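## Task

Take the nut out of the brown box and set it in the tray, with no other object left in the tray; afterwards put the brown box's own lid back on to close it. Everything must stay in place without the robot holding it, and the gripper must release and back away at the end.

## Robot and tools

Robot: a single arm with a two-finger parallel gripper, standing at a table. Six joints from base to hand: waist, shoulder, elbow, forearm roll, wrist pitch, wrist roll. The base may be slightly tilted relative to the table.

Frame: the scene frame has its origin on the table surface right under the arm's base; +z is up, and looking along +x, +y lies to the left. Positions are in metres, orientations are quaternions written w first (qw, qx, qy, qz). Gripper axes: fingers point along the gripper's +z, close and open along its x. The reported end_effector_position is the point midway between the pads; fingertips extend 17.5 mm past it. A flat block juts about 9 cm toward the gripper's -y from the last joint axis and rotates with the hand, so watch its clearance. The reported hand position may be off a little, more when the arm is stretched far.

The row: every motion command uses one row of 10 numbers in this order: x, y, z, qw, qx, qy, qz, position, force_limit, speed. The first seven are an absolute target pose for the gripper point in the scene frame (metres, unit quaternion), not an offset. The last three are gripper settings, each from -1 to 1: position +1 = fully open (50 mm gap), about -0.65 = pads touching, -1 = close until something blocks the fingers (use this to grip). force_limit scales pad force from about 20 N (-1) through 102 N (0) to 185 N (+1); actual grip can be up to ~17% above. speed sets how fast the gap changes, 20 mm/s (-1), 85 (0), 150 (+1). Repeat the wanted quaternion in every row; the reported one may have drifted.

execute_actions(actions): a list of actions; each action is a table of 1 to 15 rows, one row per 1/30 s control step, and a short table repeats its final row until 15 steps are used. An empty list just returns the current state and images. Any target farther than 0.6 m from the gripper's position at the action's start, measured along any gripper axis, gets the action refused; if the first action fails this (against the last reported state) or any action is malformed, nothing runs.

move(target, speed, blocking): target is one 10-number row as above; the gripper travels a straight line toward that absolute pose. speed is the path's peak in m/s, 0.002 to 0.5 (default 0.25); rotation is capped at twice that in rad/s. The path takes 0.5 to 10 s and is cut off at 10 s. Finger settings are applied at the start. The path ignores obstacles; the real hand lags and can overshoot speed, especially near full extension. With blocking=false a result comes after 0.5 s while motion continues; then only wait or stop are accepted until a result shows it ended. The result adds a 'move:' line: done (settled near target), off_target, moving, held, fault, plus limits (paced = pose was clipped; held = a check blocked steps, after which the arm may surge fast) and the distance from target.

wait(seconds): 0 to 10 s, robot keeps its last command; returns early if a running move ends.
stop(): brakes a running move; it needs stopping distance. Fingers are not stopped.
zoom_image(camera, region): camera is cam_head_left, cam_head_right or cam_wrist; region is [x0, y0, x1, y1] in that image's pixels from the top-left, at most 504 by 504.
finished_scene(scene): give the current scene's integer number to end it; irreversible. The result reports success and the next task.

Control behaviour: each step the commanded pose is clamped to within 70 mm and 16 degrees of the measured pose, then solved by damped inverse kinematics, favouring position over orientation. After an action the arm proceeds at most to the last clamped pose, so far targets need further commands. 'Hand target' in results is the pose currently being driven to. A 'pose unreachable' line means the clearance check altered or blocked the command (the mount counts as arm). The elbow cannot fully straighten.

Results: state lines give end_effector_position, end_effector_quat_wxyz, the gripper's position_measured in counts (gap in mm ≈ (250 - counts) × 0.202) and object_status: 0 moving, 1 blocked while opening, 2 blocked while closing (a grip), 3 reached the commanded opening or pads met (usually nothing held, or a very thin item). After sending -1, confirm a 2. A changed position value (by at least 0.01) is needed before new force_limit or speed apply; to soften a grip, open first. Lost grips re-close automatically, except at force_limit -1, where status stays 2 even if the item slipped. Grips on fixed off-centre objects fade over time. Images arrive as cam_head_left (896x504), cam_head_right (896x504), cam_wrist (616x616, fisheye); calibration lines give K, distortion and world-to-camera transforms, accurate to a few degrees and millimetres.

Hazards: contact torque at a joint's load limit (140 N m for waist, shoulder, elbow; 35.2 N m for the three wrist joints, held weight included) or 150 N external force causes a fault: the arm halts for 10 s, goes limp against the contact and drops the rest of the call. The arm is stiff, so aiming even slightly beyond a firm surface, or approaching fast, can trigger this; approach contacts slowly and aim just at them. Holding loads heats motors; a MOTOR HOT warning precedes an OVER-TEMPERATURE FAULT brake. The robot keeps acting on its last command while you compose replies. Occasional disturbances may tug a held part or nudge loose items. Avoid dropping, slamming, hard pushes and anything leaving the table, which fails the task. Finish with the lid seated, fingers open and the hand pulled away.

Each tool is called after ">>>" in YAML: its name, and indented under it one key for each argument.

## Session

>>> execute_actions:
  actions: []

Scene clock: 0.00 s.
end_effector_position=(+1.0618, +0.0100, +0.1373) position_measured=3 object_status=3 end_effector_quat_wxyz=(+0.331, +0.905, +0.097, +0.250)
Joint positions: [ 0.522  0.449  0.44   1.604 -1.062 -2.572]
Joint velocities: [-0.002 -0.     0.     0.    -0.    -0.001]
Hand target: +1.062, +0.010, +0.137; +0.331, +0.905, +0.097, +0.250

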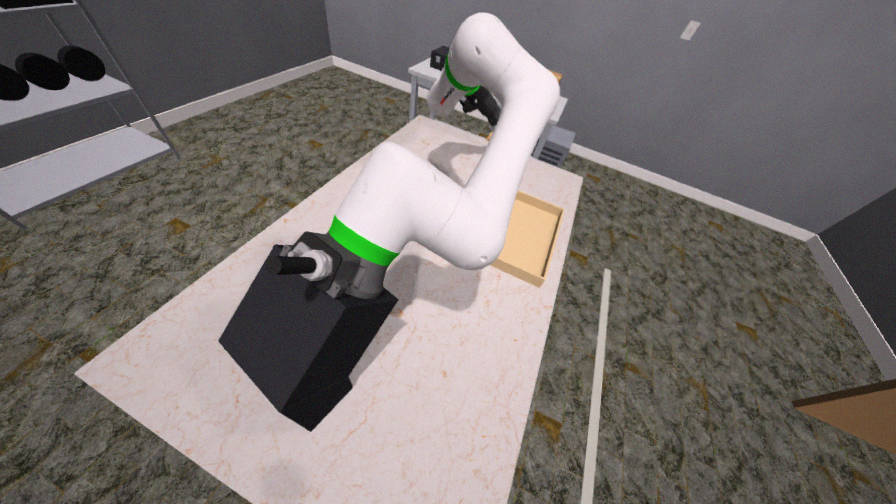

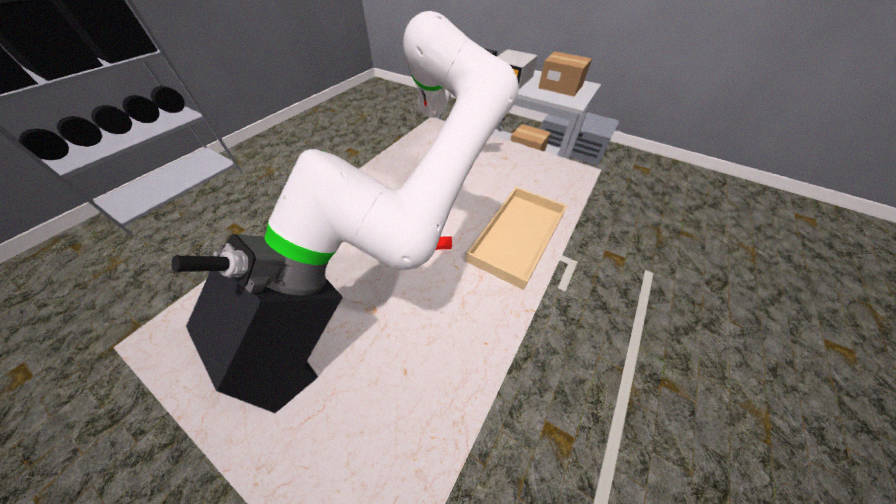

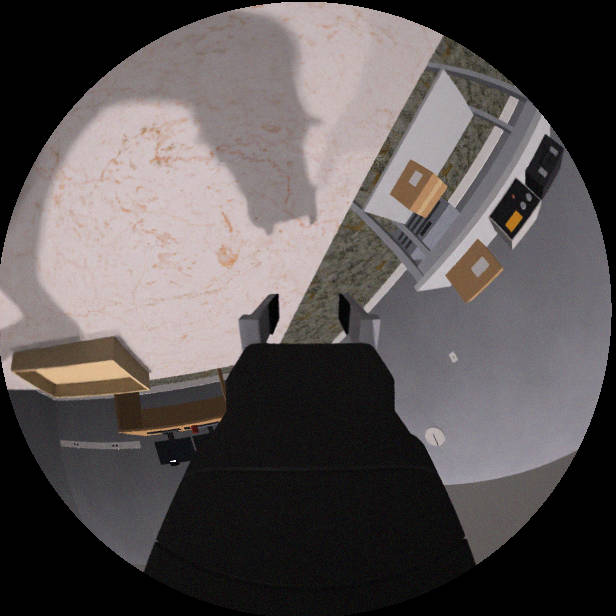

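>>> move:
  target: [0.75, 0.35, 0.45, 0, 1, 0, 0, 1, 0, 0]
  speed: 0.4

Scene clock: 12.33 s.
end_effector_position=(+0.7496, +0.3489, +0.4516) position_measured=3 object_status=3 end_effector_quat_wxyz=(+0.001, +1.000, -0.000, +0.001)
Joint positions: [ 1.496  0.263  0.62   0.881 -1.823 -2.67 ]
Joint velocities: [ 0.     0.001  0.001  0.    -0.001 -0.   ]
Hand target: +0.750, +0.349, +0.452; +0.001, +1.000, -0.000, +0.001
Off the commanded pose: 0.002 m, 0 deg.
move: done; limits=paced
camera_calibration (this result's frames):
cam_wrist: T_world_to_cam=[[0.999723, 0.0191405, -0.0136775, -0.752806], [0.0220686, -0.964432, 0.263408, 0.206704], [-0.00814931, -0.263637, -0.964588, 0.68361], [0, 0, 0, 1]] pos_world=[0.753607, 0.393986, 0.594658]

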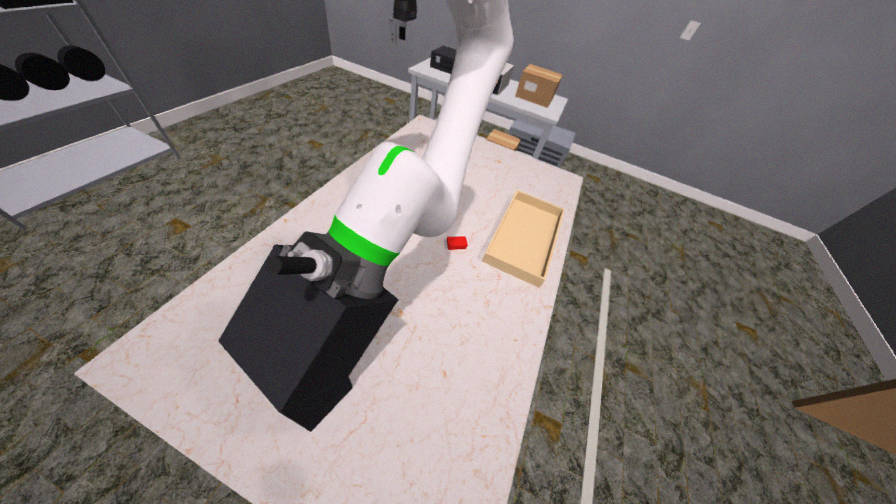

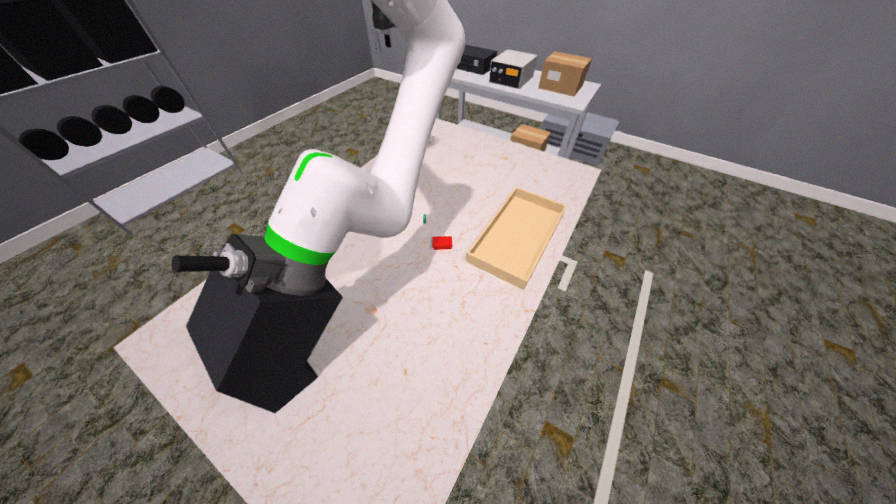

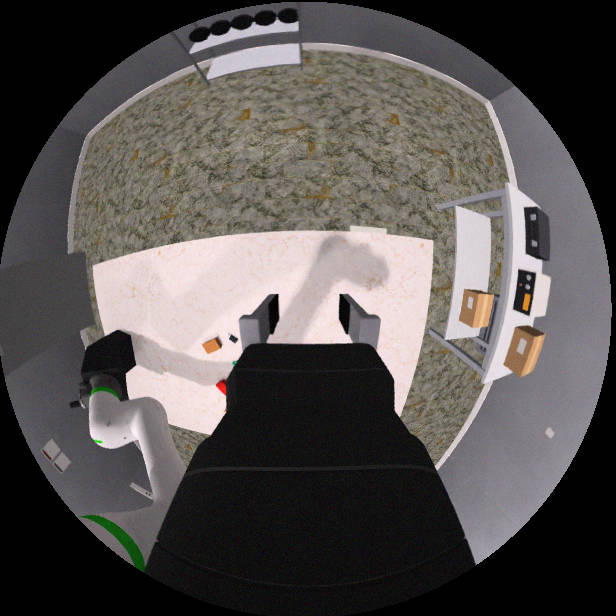

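>>> zoom_image:
  camera: "cam_wrist"
  region: [160, 300, 280, 400]

Region (160, 300, 280, 400) of cam_wrist's 616x616 image, scaled by 4.200, with more detail than that image has.

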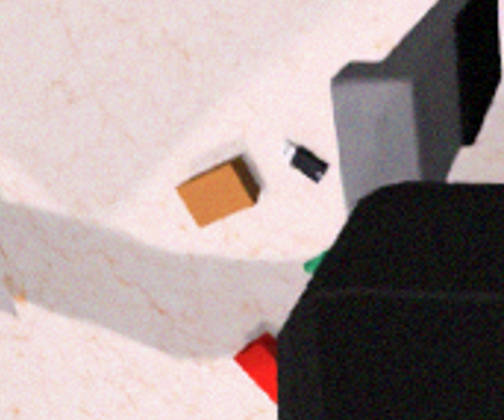

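>>> move:
  target: [0.44, 0.03, 0.25, 0, 1, 0, 0, 1, 0, 0]
  speed: 0.4

Scene clock: 24.07 s.
end_effector_position=(+0.4405, +0.0293, +0.2495) position_measured=3 object_status=3 end_effector_quat_wxyz=(-0.000, +1.000, -0.000, +0.000)
Joint positions: [ 1.705 -1.005 -0.968  0.832 -1.769 -3.056]
Joint velocities: [ 0.011 -0.004 -0.002  0.001 -0.008 -0.006]
Hand target: +0.441, +0.029, +0.249; -0.000, +1.000, -0.000, +0.000
Off the commanded pose: 0.001 m, 0 deg.
move: done; limits=paced
camera_calibration (this result's frames):
cam_wrist: T_world_to_cam=[[0.999679, 0.019179, -0.0165616, -0.439749], [0.0228505, -0.964794, 0.262012, -0.0413982], [-0.0109534, -0.262306, -0.964923, 0.403156], [0, 0, 0, 1]] pos_world=[0.44497, 0.0742436, 0.392578]

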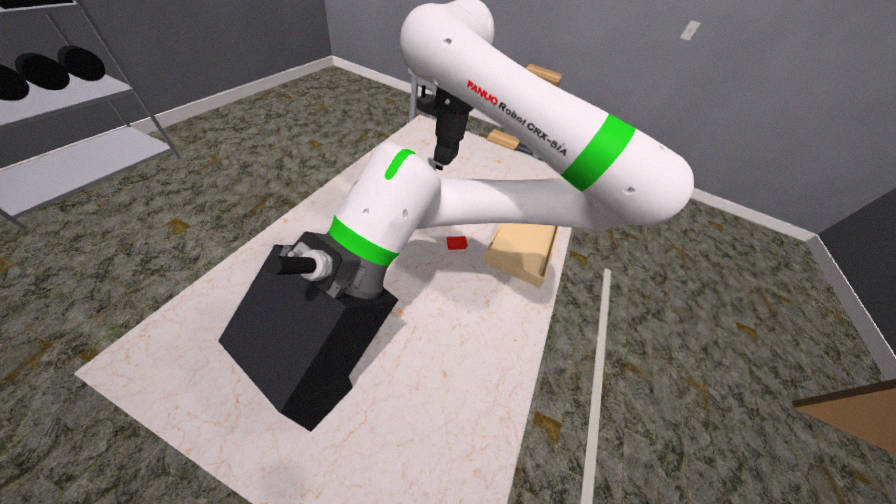

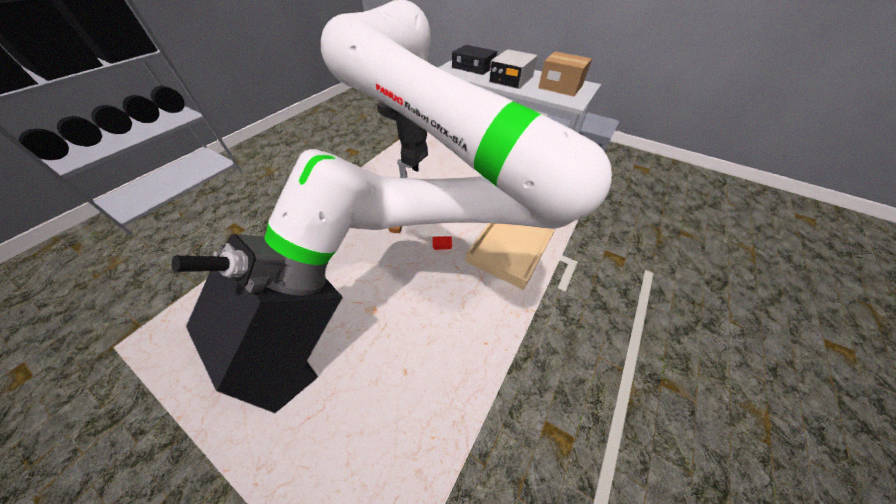

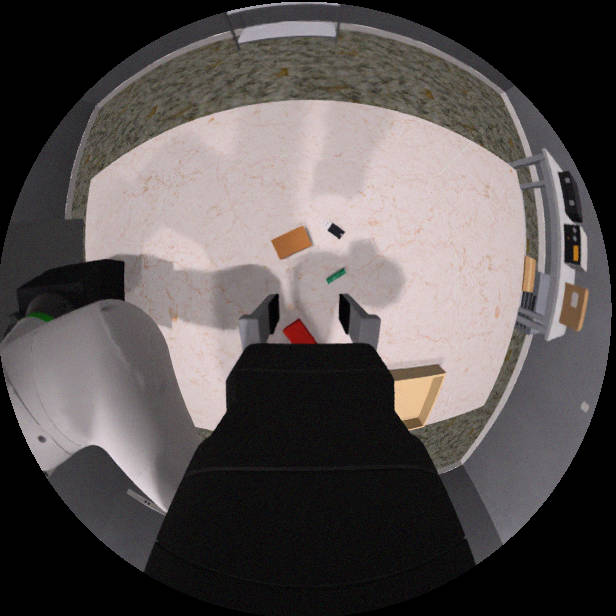

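>>> zoom_image:
  camera: "cam_wrist"
  region: [250, 200, 370, 300]

Region (250, 200, 370, 300) of cam_wrist's 616x616 image, scaled by 4.200, with more detail than that image has.

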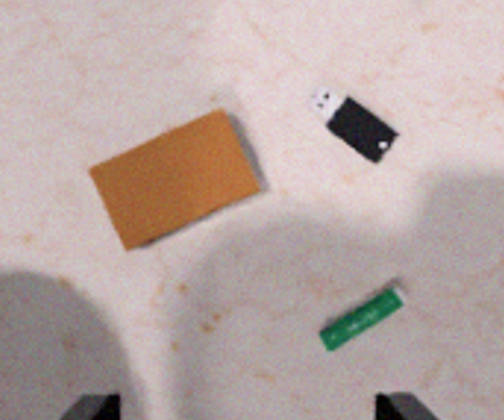

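>>> move:
  target: [0.42, 0.0, 0.11, -0.4226, 0.9063, 0, 0, 1, 0, 0]
  speed: 0.25

Scene clock: 57.67 s.
end_effector_position=(+0.4196, +0.0001, +0.1102) position_measured=3 object_status=3 end_effector_quat_wxyz=(-0.423, +0.906, -0.002, -0.001)
Joint positions: [-0.428 -0.103 -0.399 -1.033 -1.304 -0.333]
Joint velocities: [-0.     0.001 -0.     0.    -0.001  0.   ]
Hand target: +0.420, +0.000, +0.110; -0.423, +0.906, -0.002, -0.001
Off the commanded pose: 0.000 m, 0 deg.
move: done; limits=paced
camera_calibration (this result's frames):
cam_wrist: T_world_to_cam=[[0.999769, 0.0214585, 0.001162, -0.422547], [0.0182788, -0.820698, -0.57107, 0.0611062], [-0.0113007, 0.570959, -0.820901, 0.245058], [0, 0, 0, 1]] pos_world=[0.424102, -0.0807008, 0.236555]

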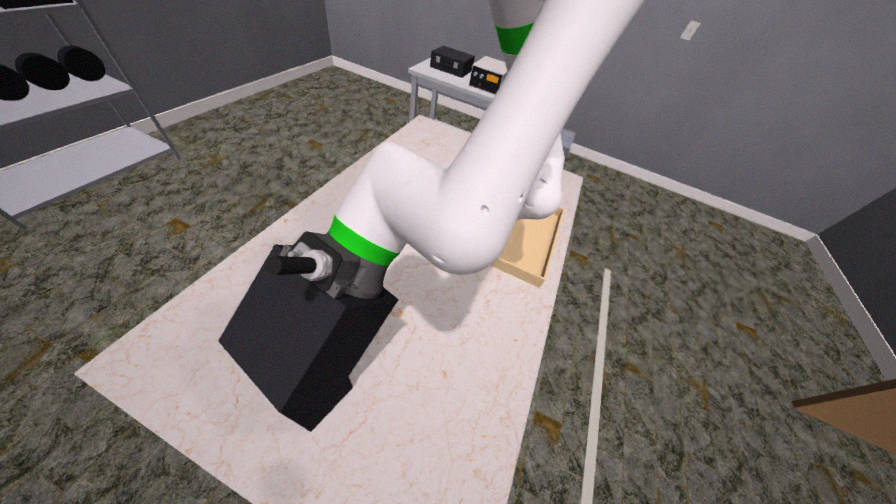

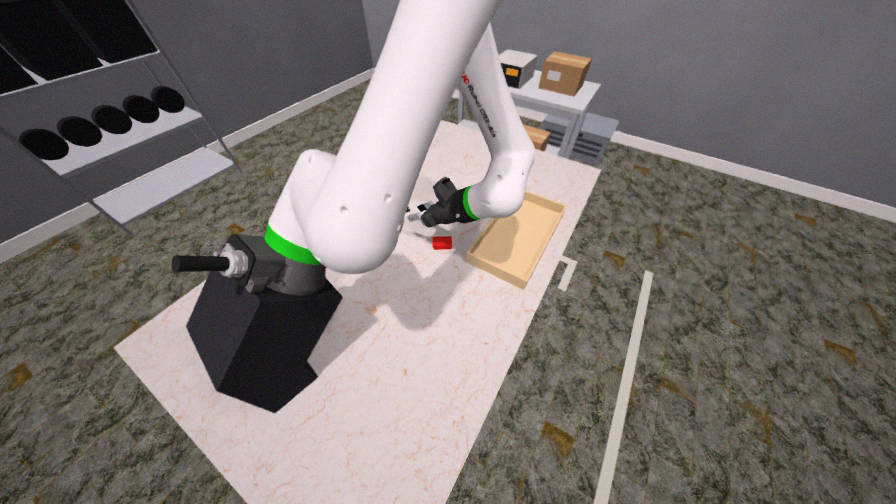

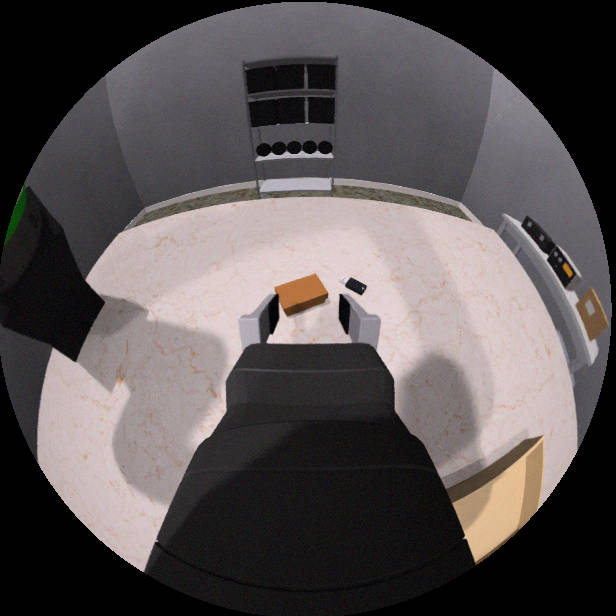

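>>> zoom_image:
  camera: "cam_wrist"
  region: [250, 250, 380, 340]

Region (250, 250, 380, 340) of cam_wrist's 616x616 image, scaled by 3.877, with more detail than that image has; it fills the top 349 rows of this view, and the rest is white.

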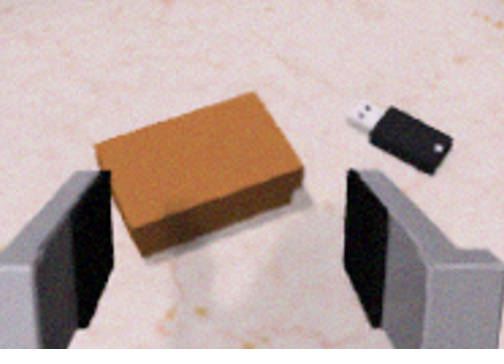

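>>> move:
  target: [0.4185, 0.0995, 0.10, 0, 0.8415, -0.5402, 0, 1, 0, 0]
  speed: 0.25

Scene clock: 90.47 s.
end_effector_position=(+0.4171, +0.0991, +0.1000) position_measured=3 object_status=3 end_effector_quat_wxyz=(+0.001, +0.842, -0.539, -0.000)
Joint positions: [ 0.246 -0.557 -0.8   -2.657  0.573 -0.007]
Joint velocities: [-0.044 -0.019 -0.025 -0.069 -0.027  0.09 ]
Hand target: +0.417, +0.099, +0.100; +0.001, +0.842, -0.539, -0.001
Off the commanded pose: 0.001 m, 0 deg.
move: done; limits=paced
camera_calibration (this result's frames):
cam_wrist: T_world_to_cam=[[0.435319, -0.900134, -0.016017, -0.0937], [-0.86641, -0.423711, 0.264201, 0.382667], [-0.244603, -0.101135, -0.964335, 0.358396], [0, 0, 0, 1]] pos_world=[0.46, 0.114044, 0.243012]

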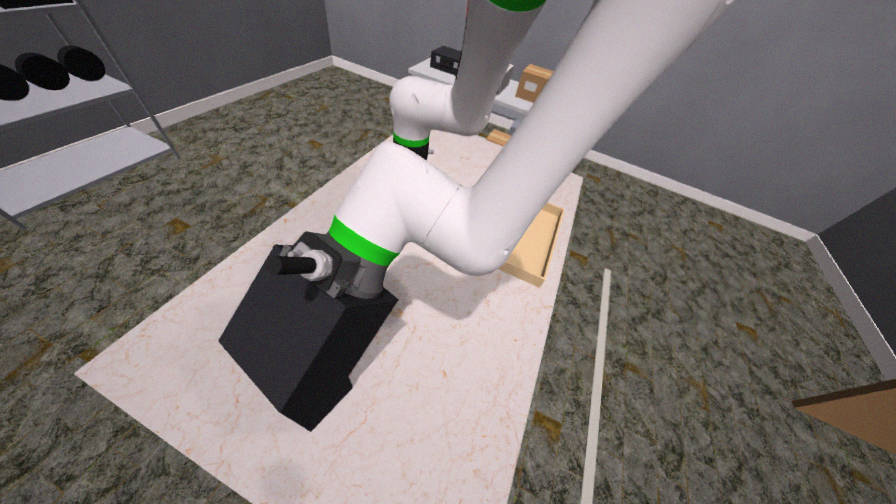

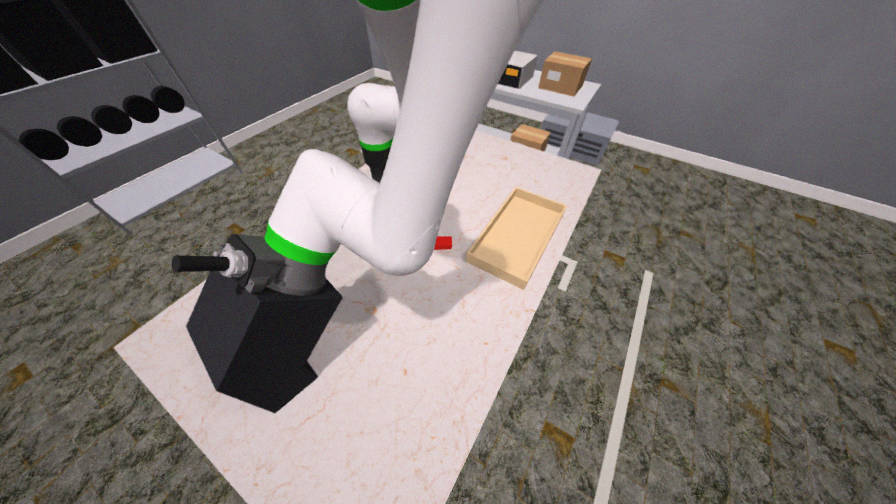

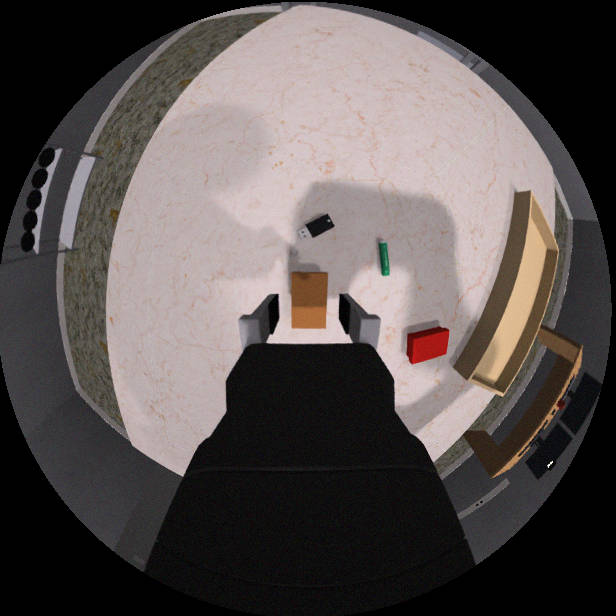

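>>> move:
  target: [0.4185, 0.0995, 0.026, 0, 0.8415, -0.5402, 0, 1, 0, 0]
  speed: 0.08

Scene clock: 94.23 s.
end_effector_position=(+0.4185, +0.0995, +0.0263) position_measured=3 object_status=3 end_effector_quat_wxyz=(-0.000, +0.842, -0.540, +0.000)
Joint positions: [ 0.218 -0.296 -0.737 -2.485  0.39  -0.19 ]
Joint velocities: [ 0.012  0.004  0.006  0.019  0.01  -0.026]
Hand target: +0.418, +0.100, +0.026; +0.000, +0.842, -0.540, +0.000
Off the commanded pose: 0.000 m, 0 deg.
move: done
camera_calibration (this result's frames):
cam_wrist: T_world_to_cam=[[0.433606, -0.900951, -0.0165386, -0.0943253], [-0.867739, -0.422429, 0.261883, 0.404033], [-0.24293, -0.0992027, -0.964958, 0.286835], [0, 0, 0, 1]] pos_world=[0.461176, 0.114148, 0.169414]

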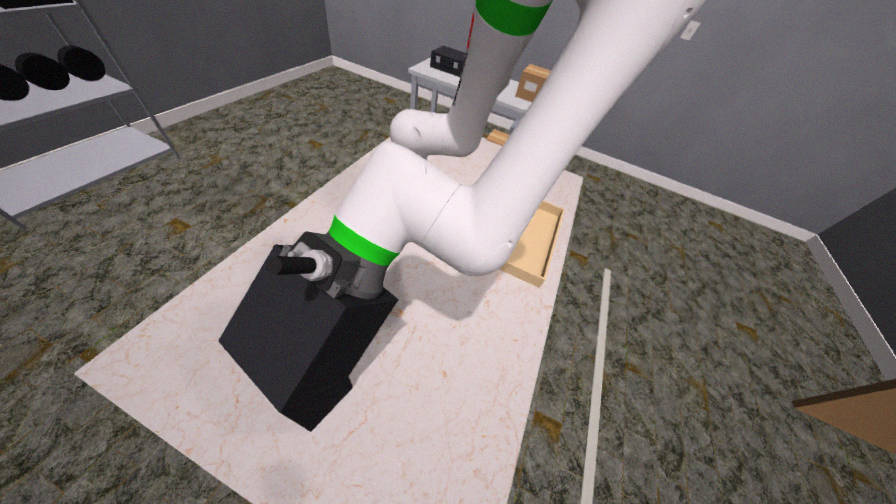

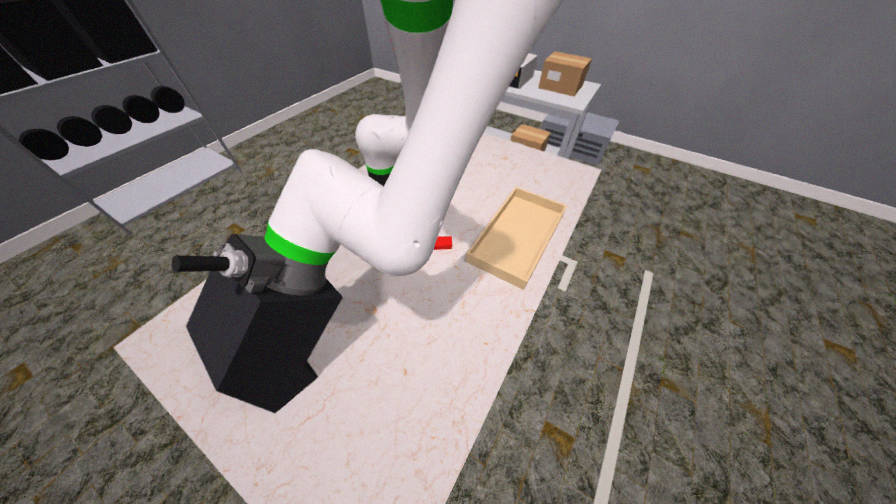

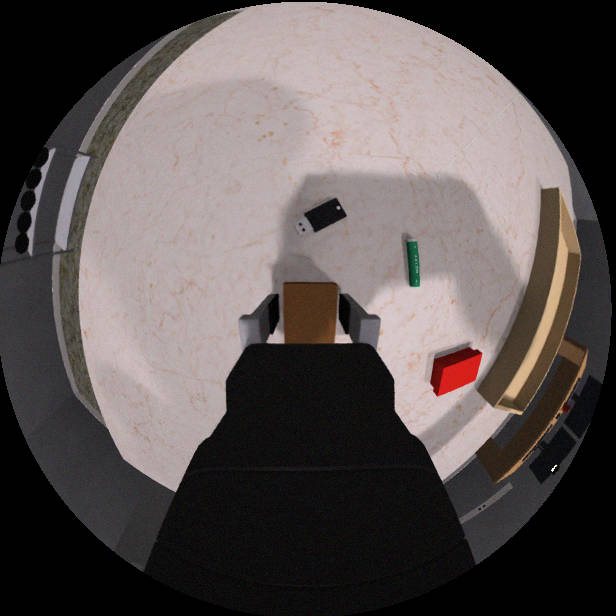

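>>> execute_actions:
  actions:
    - [[0.4185, 0.0995, 0.026, 0, 0.8415, -0.5402, 0, -1, -0.5, 0]]
    - [[0.4185, 0.0995, 0.026, 0, 0.8415, -0.5402, 0, -1, -0.5, 0]]

Scene clock: 98.00 s.
end_effector_position=(+0.4185, +0.0995, +0.0260) position_measured=55 object_status=2 end_effector_quat_wxyz=(-0.000, +0.842, -0.540, +0.000)
Joint positions: [ 0.218 -0.295 -0.736 -2.485  0.389 -0.191]
Joint velocities: [-0.     0.001  0.    -0.     0.001 -0.001]
Hand target: +0.418, +0.100, +0.026; -0.000, +0.842, -0.540, -0.000
Off the commanded pose: 0.000 m, 0 deg.
camera_calibration (this result's frames):
cam_wrist: T_world_to_cam=[[0.433678, -0.900915, -0.016575, -0.0943557], [-0.867662, -0.422492, 0.262035, 0.404092], [-0.243074, -0.0992572, -0.964916, 0.286633], [0, 0, 0, 1]] pos_world=[0.461209, 0.11417, 0.169127]

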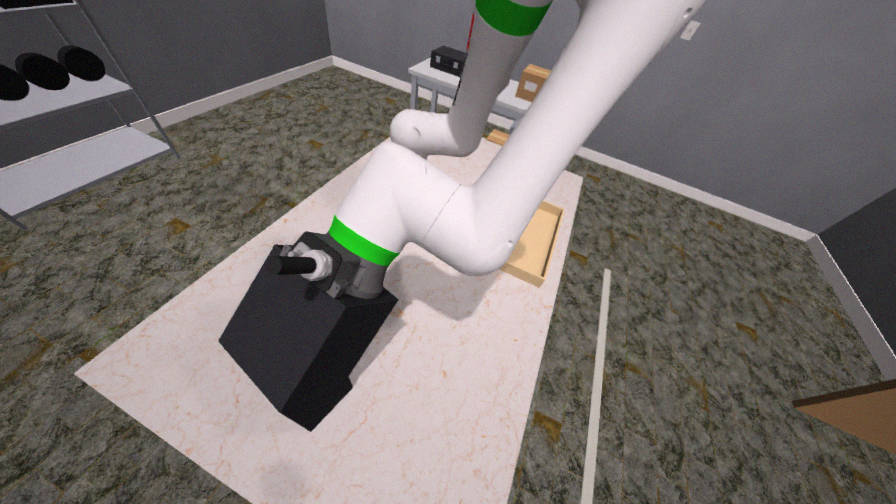

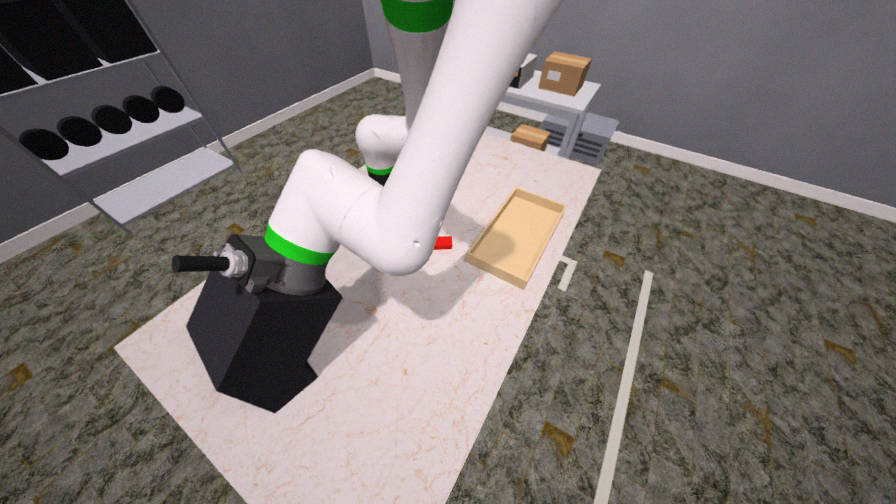

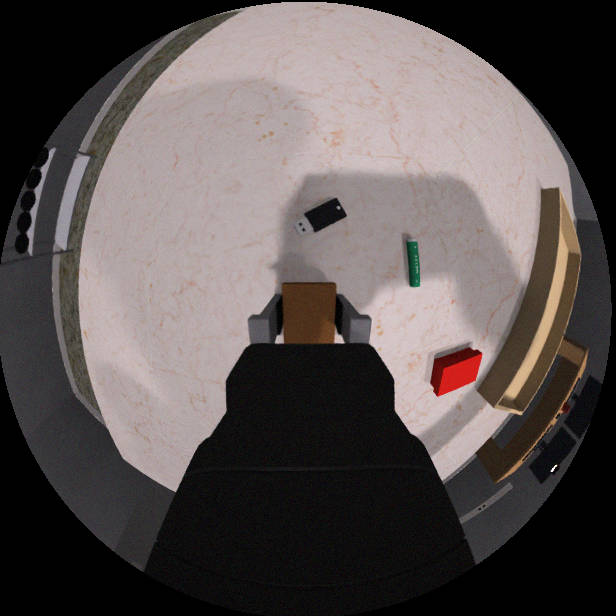

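>>> move:
  target: [0.4185, 0.0995, 0.09, 0, 0.8415, -0.5402, 0, -1, -0.5, 0]
  speed: 0.05

Scene clock: 101.77 s.
end_effector_position=(+0.4185, +0.0996, +0.0898) position_measured=55 object_status=2 end_effector_quat_wxyz=(-0.000, +0.842, -0.540, -0.000)
Joint positions: [ 0.236 -0.522 -0.797 -2.647  0.539 -0.017]
Joint velocities: [-0.005 -0.002 -0.001 -0.003 -0.     0.005]
Hand target: +0.419, +0.100, +0.090; -0.000, +0.842, -0.540, -0.000
Off the commanded pose: 0.000 m, 0 deg.
move: done
camera_calibration (this result's frames):
cam_wrist: T_world_to_cam=[[0.43386, -0.900821, -0.0169454, -0.0932563], [-0.867511, -0.422748, 0.262123, 0.387341], [-0.24329, -0.0990245, -0.964886, 0.348248], [0, 0, 0, 1]] pos_world=[0.461208, 0.114225, 0.232908]

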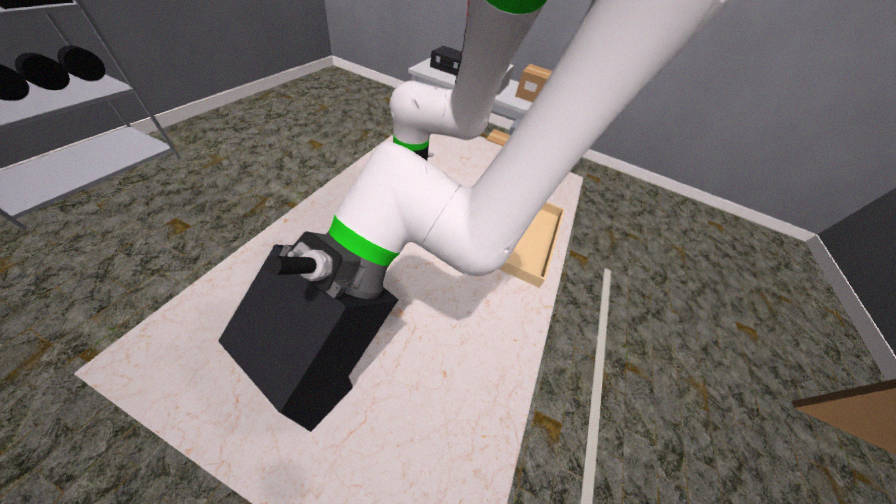

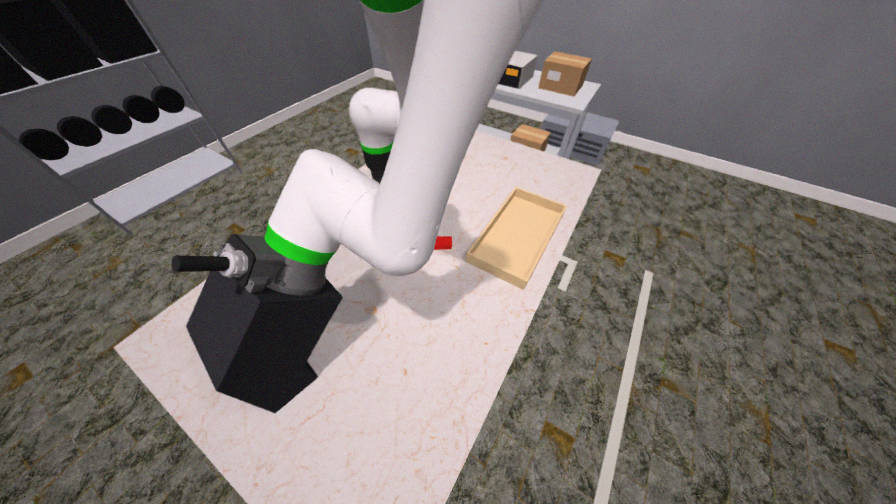

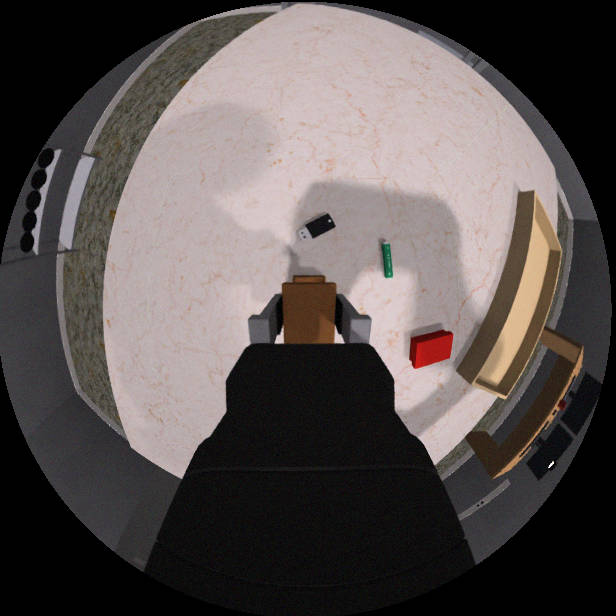

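>>> move:
  target: [0.381, 0.181, 0.06, 0, 0.8415, -0.5402, 0, -1, -0.5, 0]
  speed: 0.15

>>> move:
  target: [0.381, 0.181, 0.022, 0, 0.8415, -0.5402, 0, -1, -0.5, 0]
  speed: 0.05

Scene clock: 110.83 s.
end_effector_position=(+0.3813, +0.1800, +0.0603) position_measured=55 object_status=2 end_effector_quat_wxyz=(+0.000, +0.842, -0.540, +0.001)
Joint positions: [ 0.707 -0.185 -0.636 -2.178  0.715 -0.788]
Joint velocities: [ 0.007  0.002  0.001  0.005  0.004 -0.008]
Hand target: +0.381, +0.180, +0.060; +0.000, +0.842, -0.540, +0.001
Off the commanded pose: 0.001 m, 0 deg.
move: done
camera_calibration (this result's frames):
cam_wrist: T_world_to_cam=[[0.434561, -0.900528, -0.0143498, -0.00563004], [-0.867641, -0.422858, 0.261514, 0.396915], [-0.241568, -0.101193, -0.965093, 0.318489], [0, 0, 0, 1]] pos_world=[0.423763, 0.194998, 0.203492]

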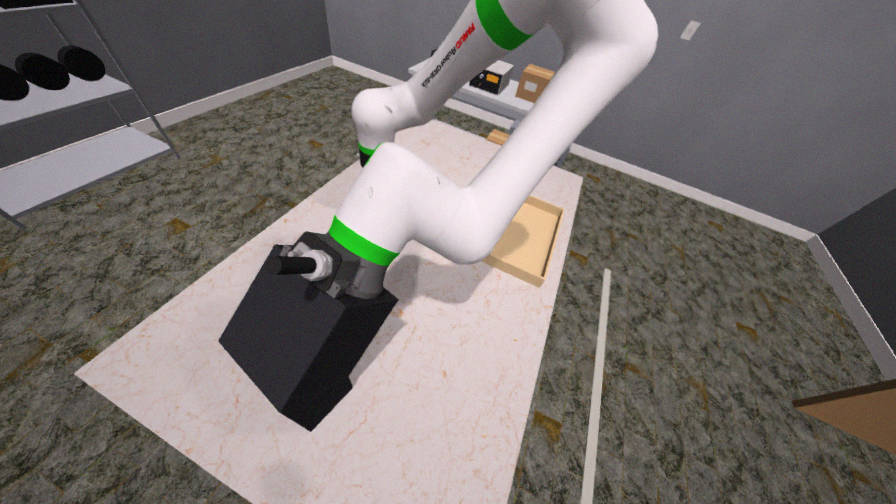

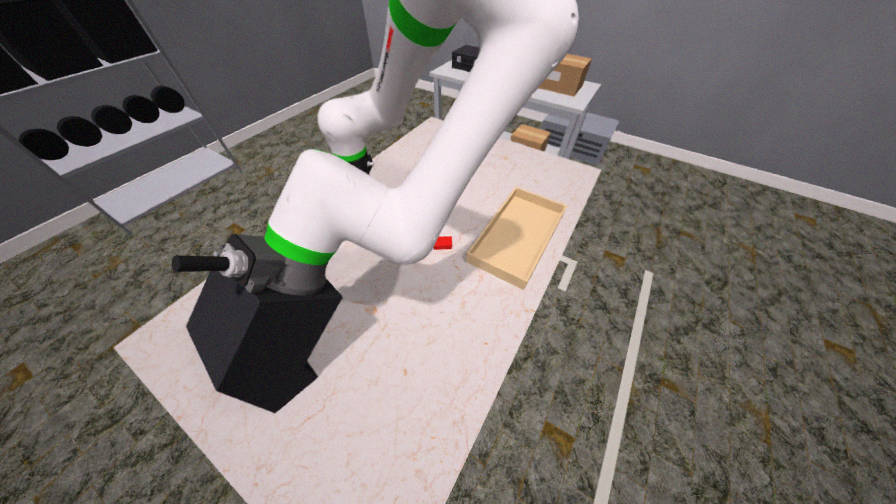

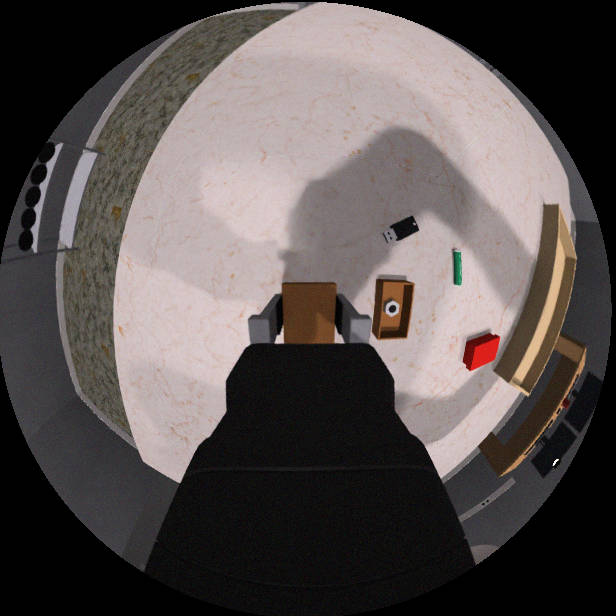

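Scene clock: 111.90 s.
end_effector_position=(+0.3810, +0.1810, +0.0221) position_measured=55 object_status=2 end_effector_quat_wxyz=(+0.000, +0.841, -0.540, +0.000)
Joint positions: [ 0.665 -0.075 -0.608 -2.101  0.639 -0.864]
Joint velocities: [-0.    -0.    -0.     0.     0.     0.001]
Hand target: +0.381, +0.181, +0.022; -0.000, +0.842, -0.540, +0.000
Off the commanded pose: 0.000 m, 0 deg.
move: done
camera_calibration (this result's frames):
cam_wrist: T_world_to_cam=[[0.433532, -0.900986, -0.016541, -0.00468222], [-0.867738, -0.422344, 0.262024, 0.407011], [-0.243066, -0.0992423, -0.96492, 0.281838], [0, 0, 0, 1]] pos_world=[0.423714, 0.19565, 0.165227]

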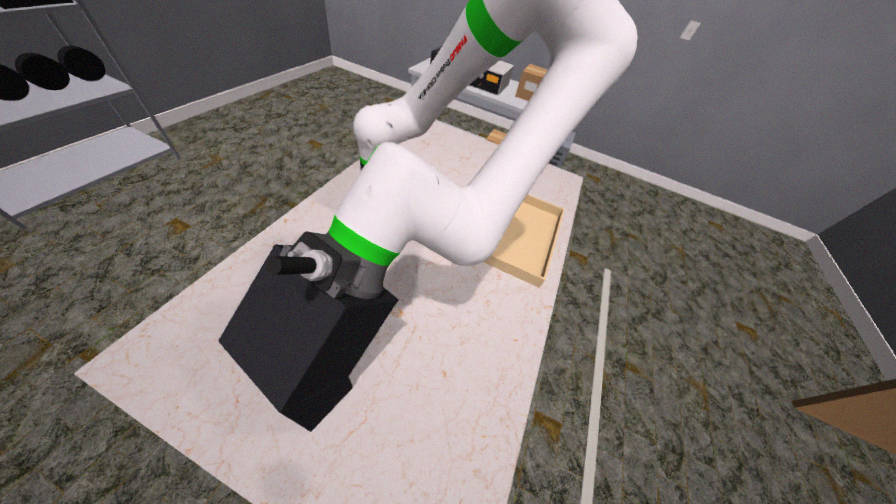

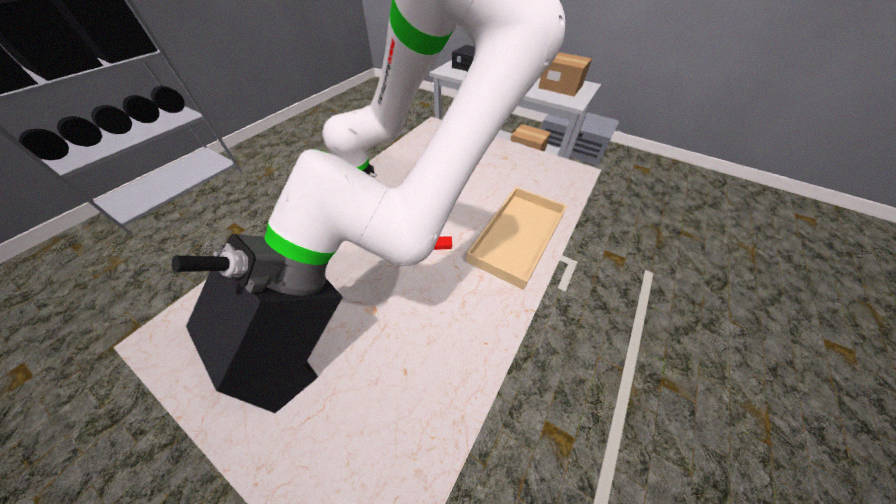

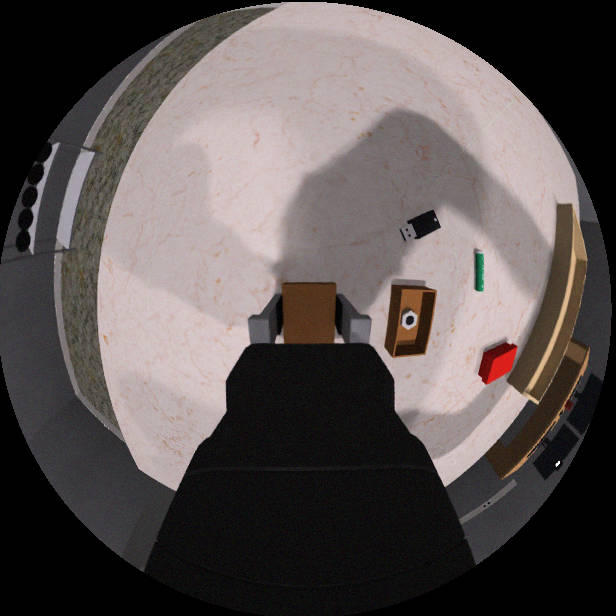

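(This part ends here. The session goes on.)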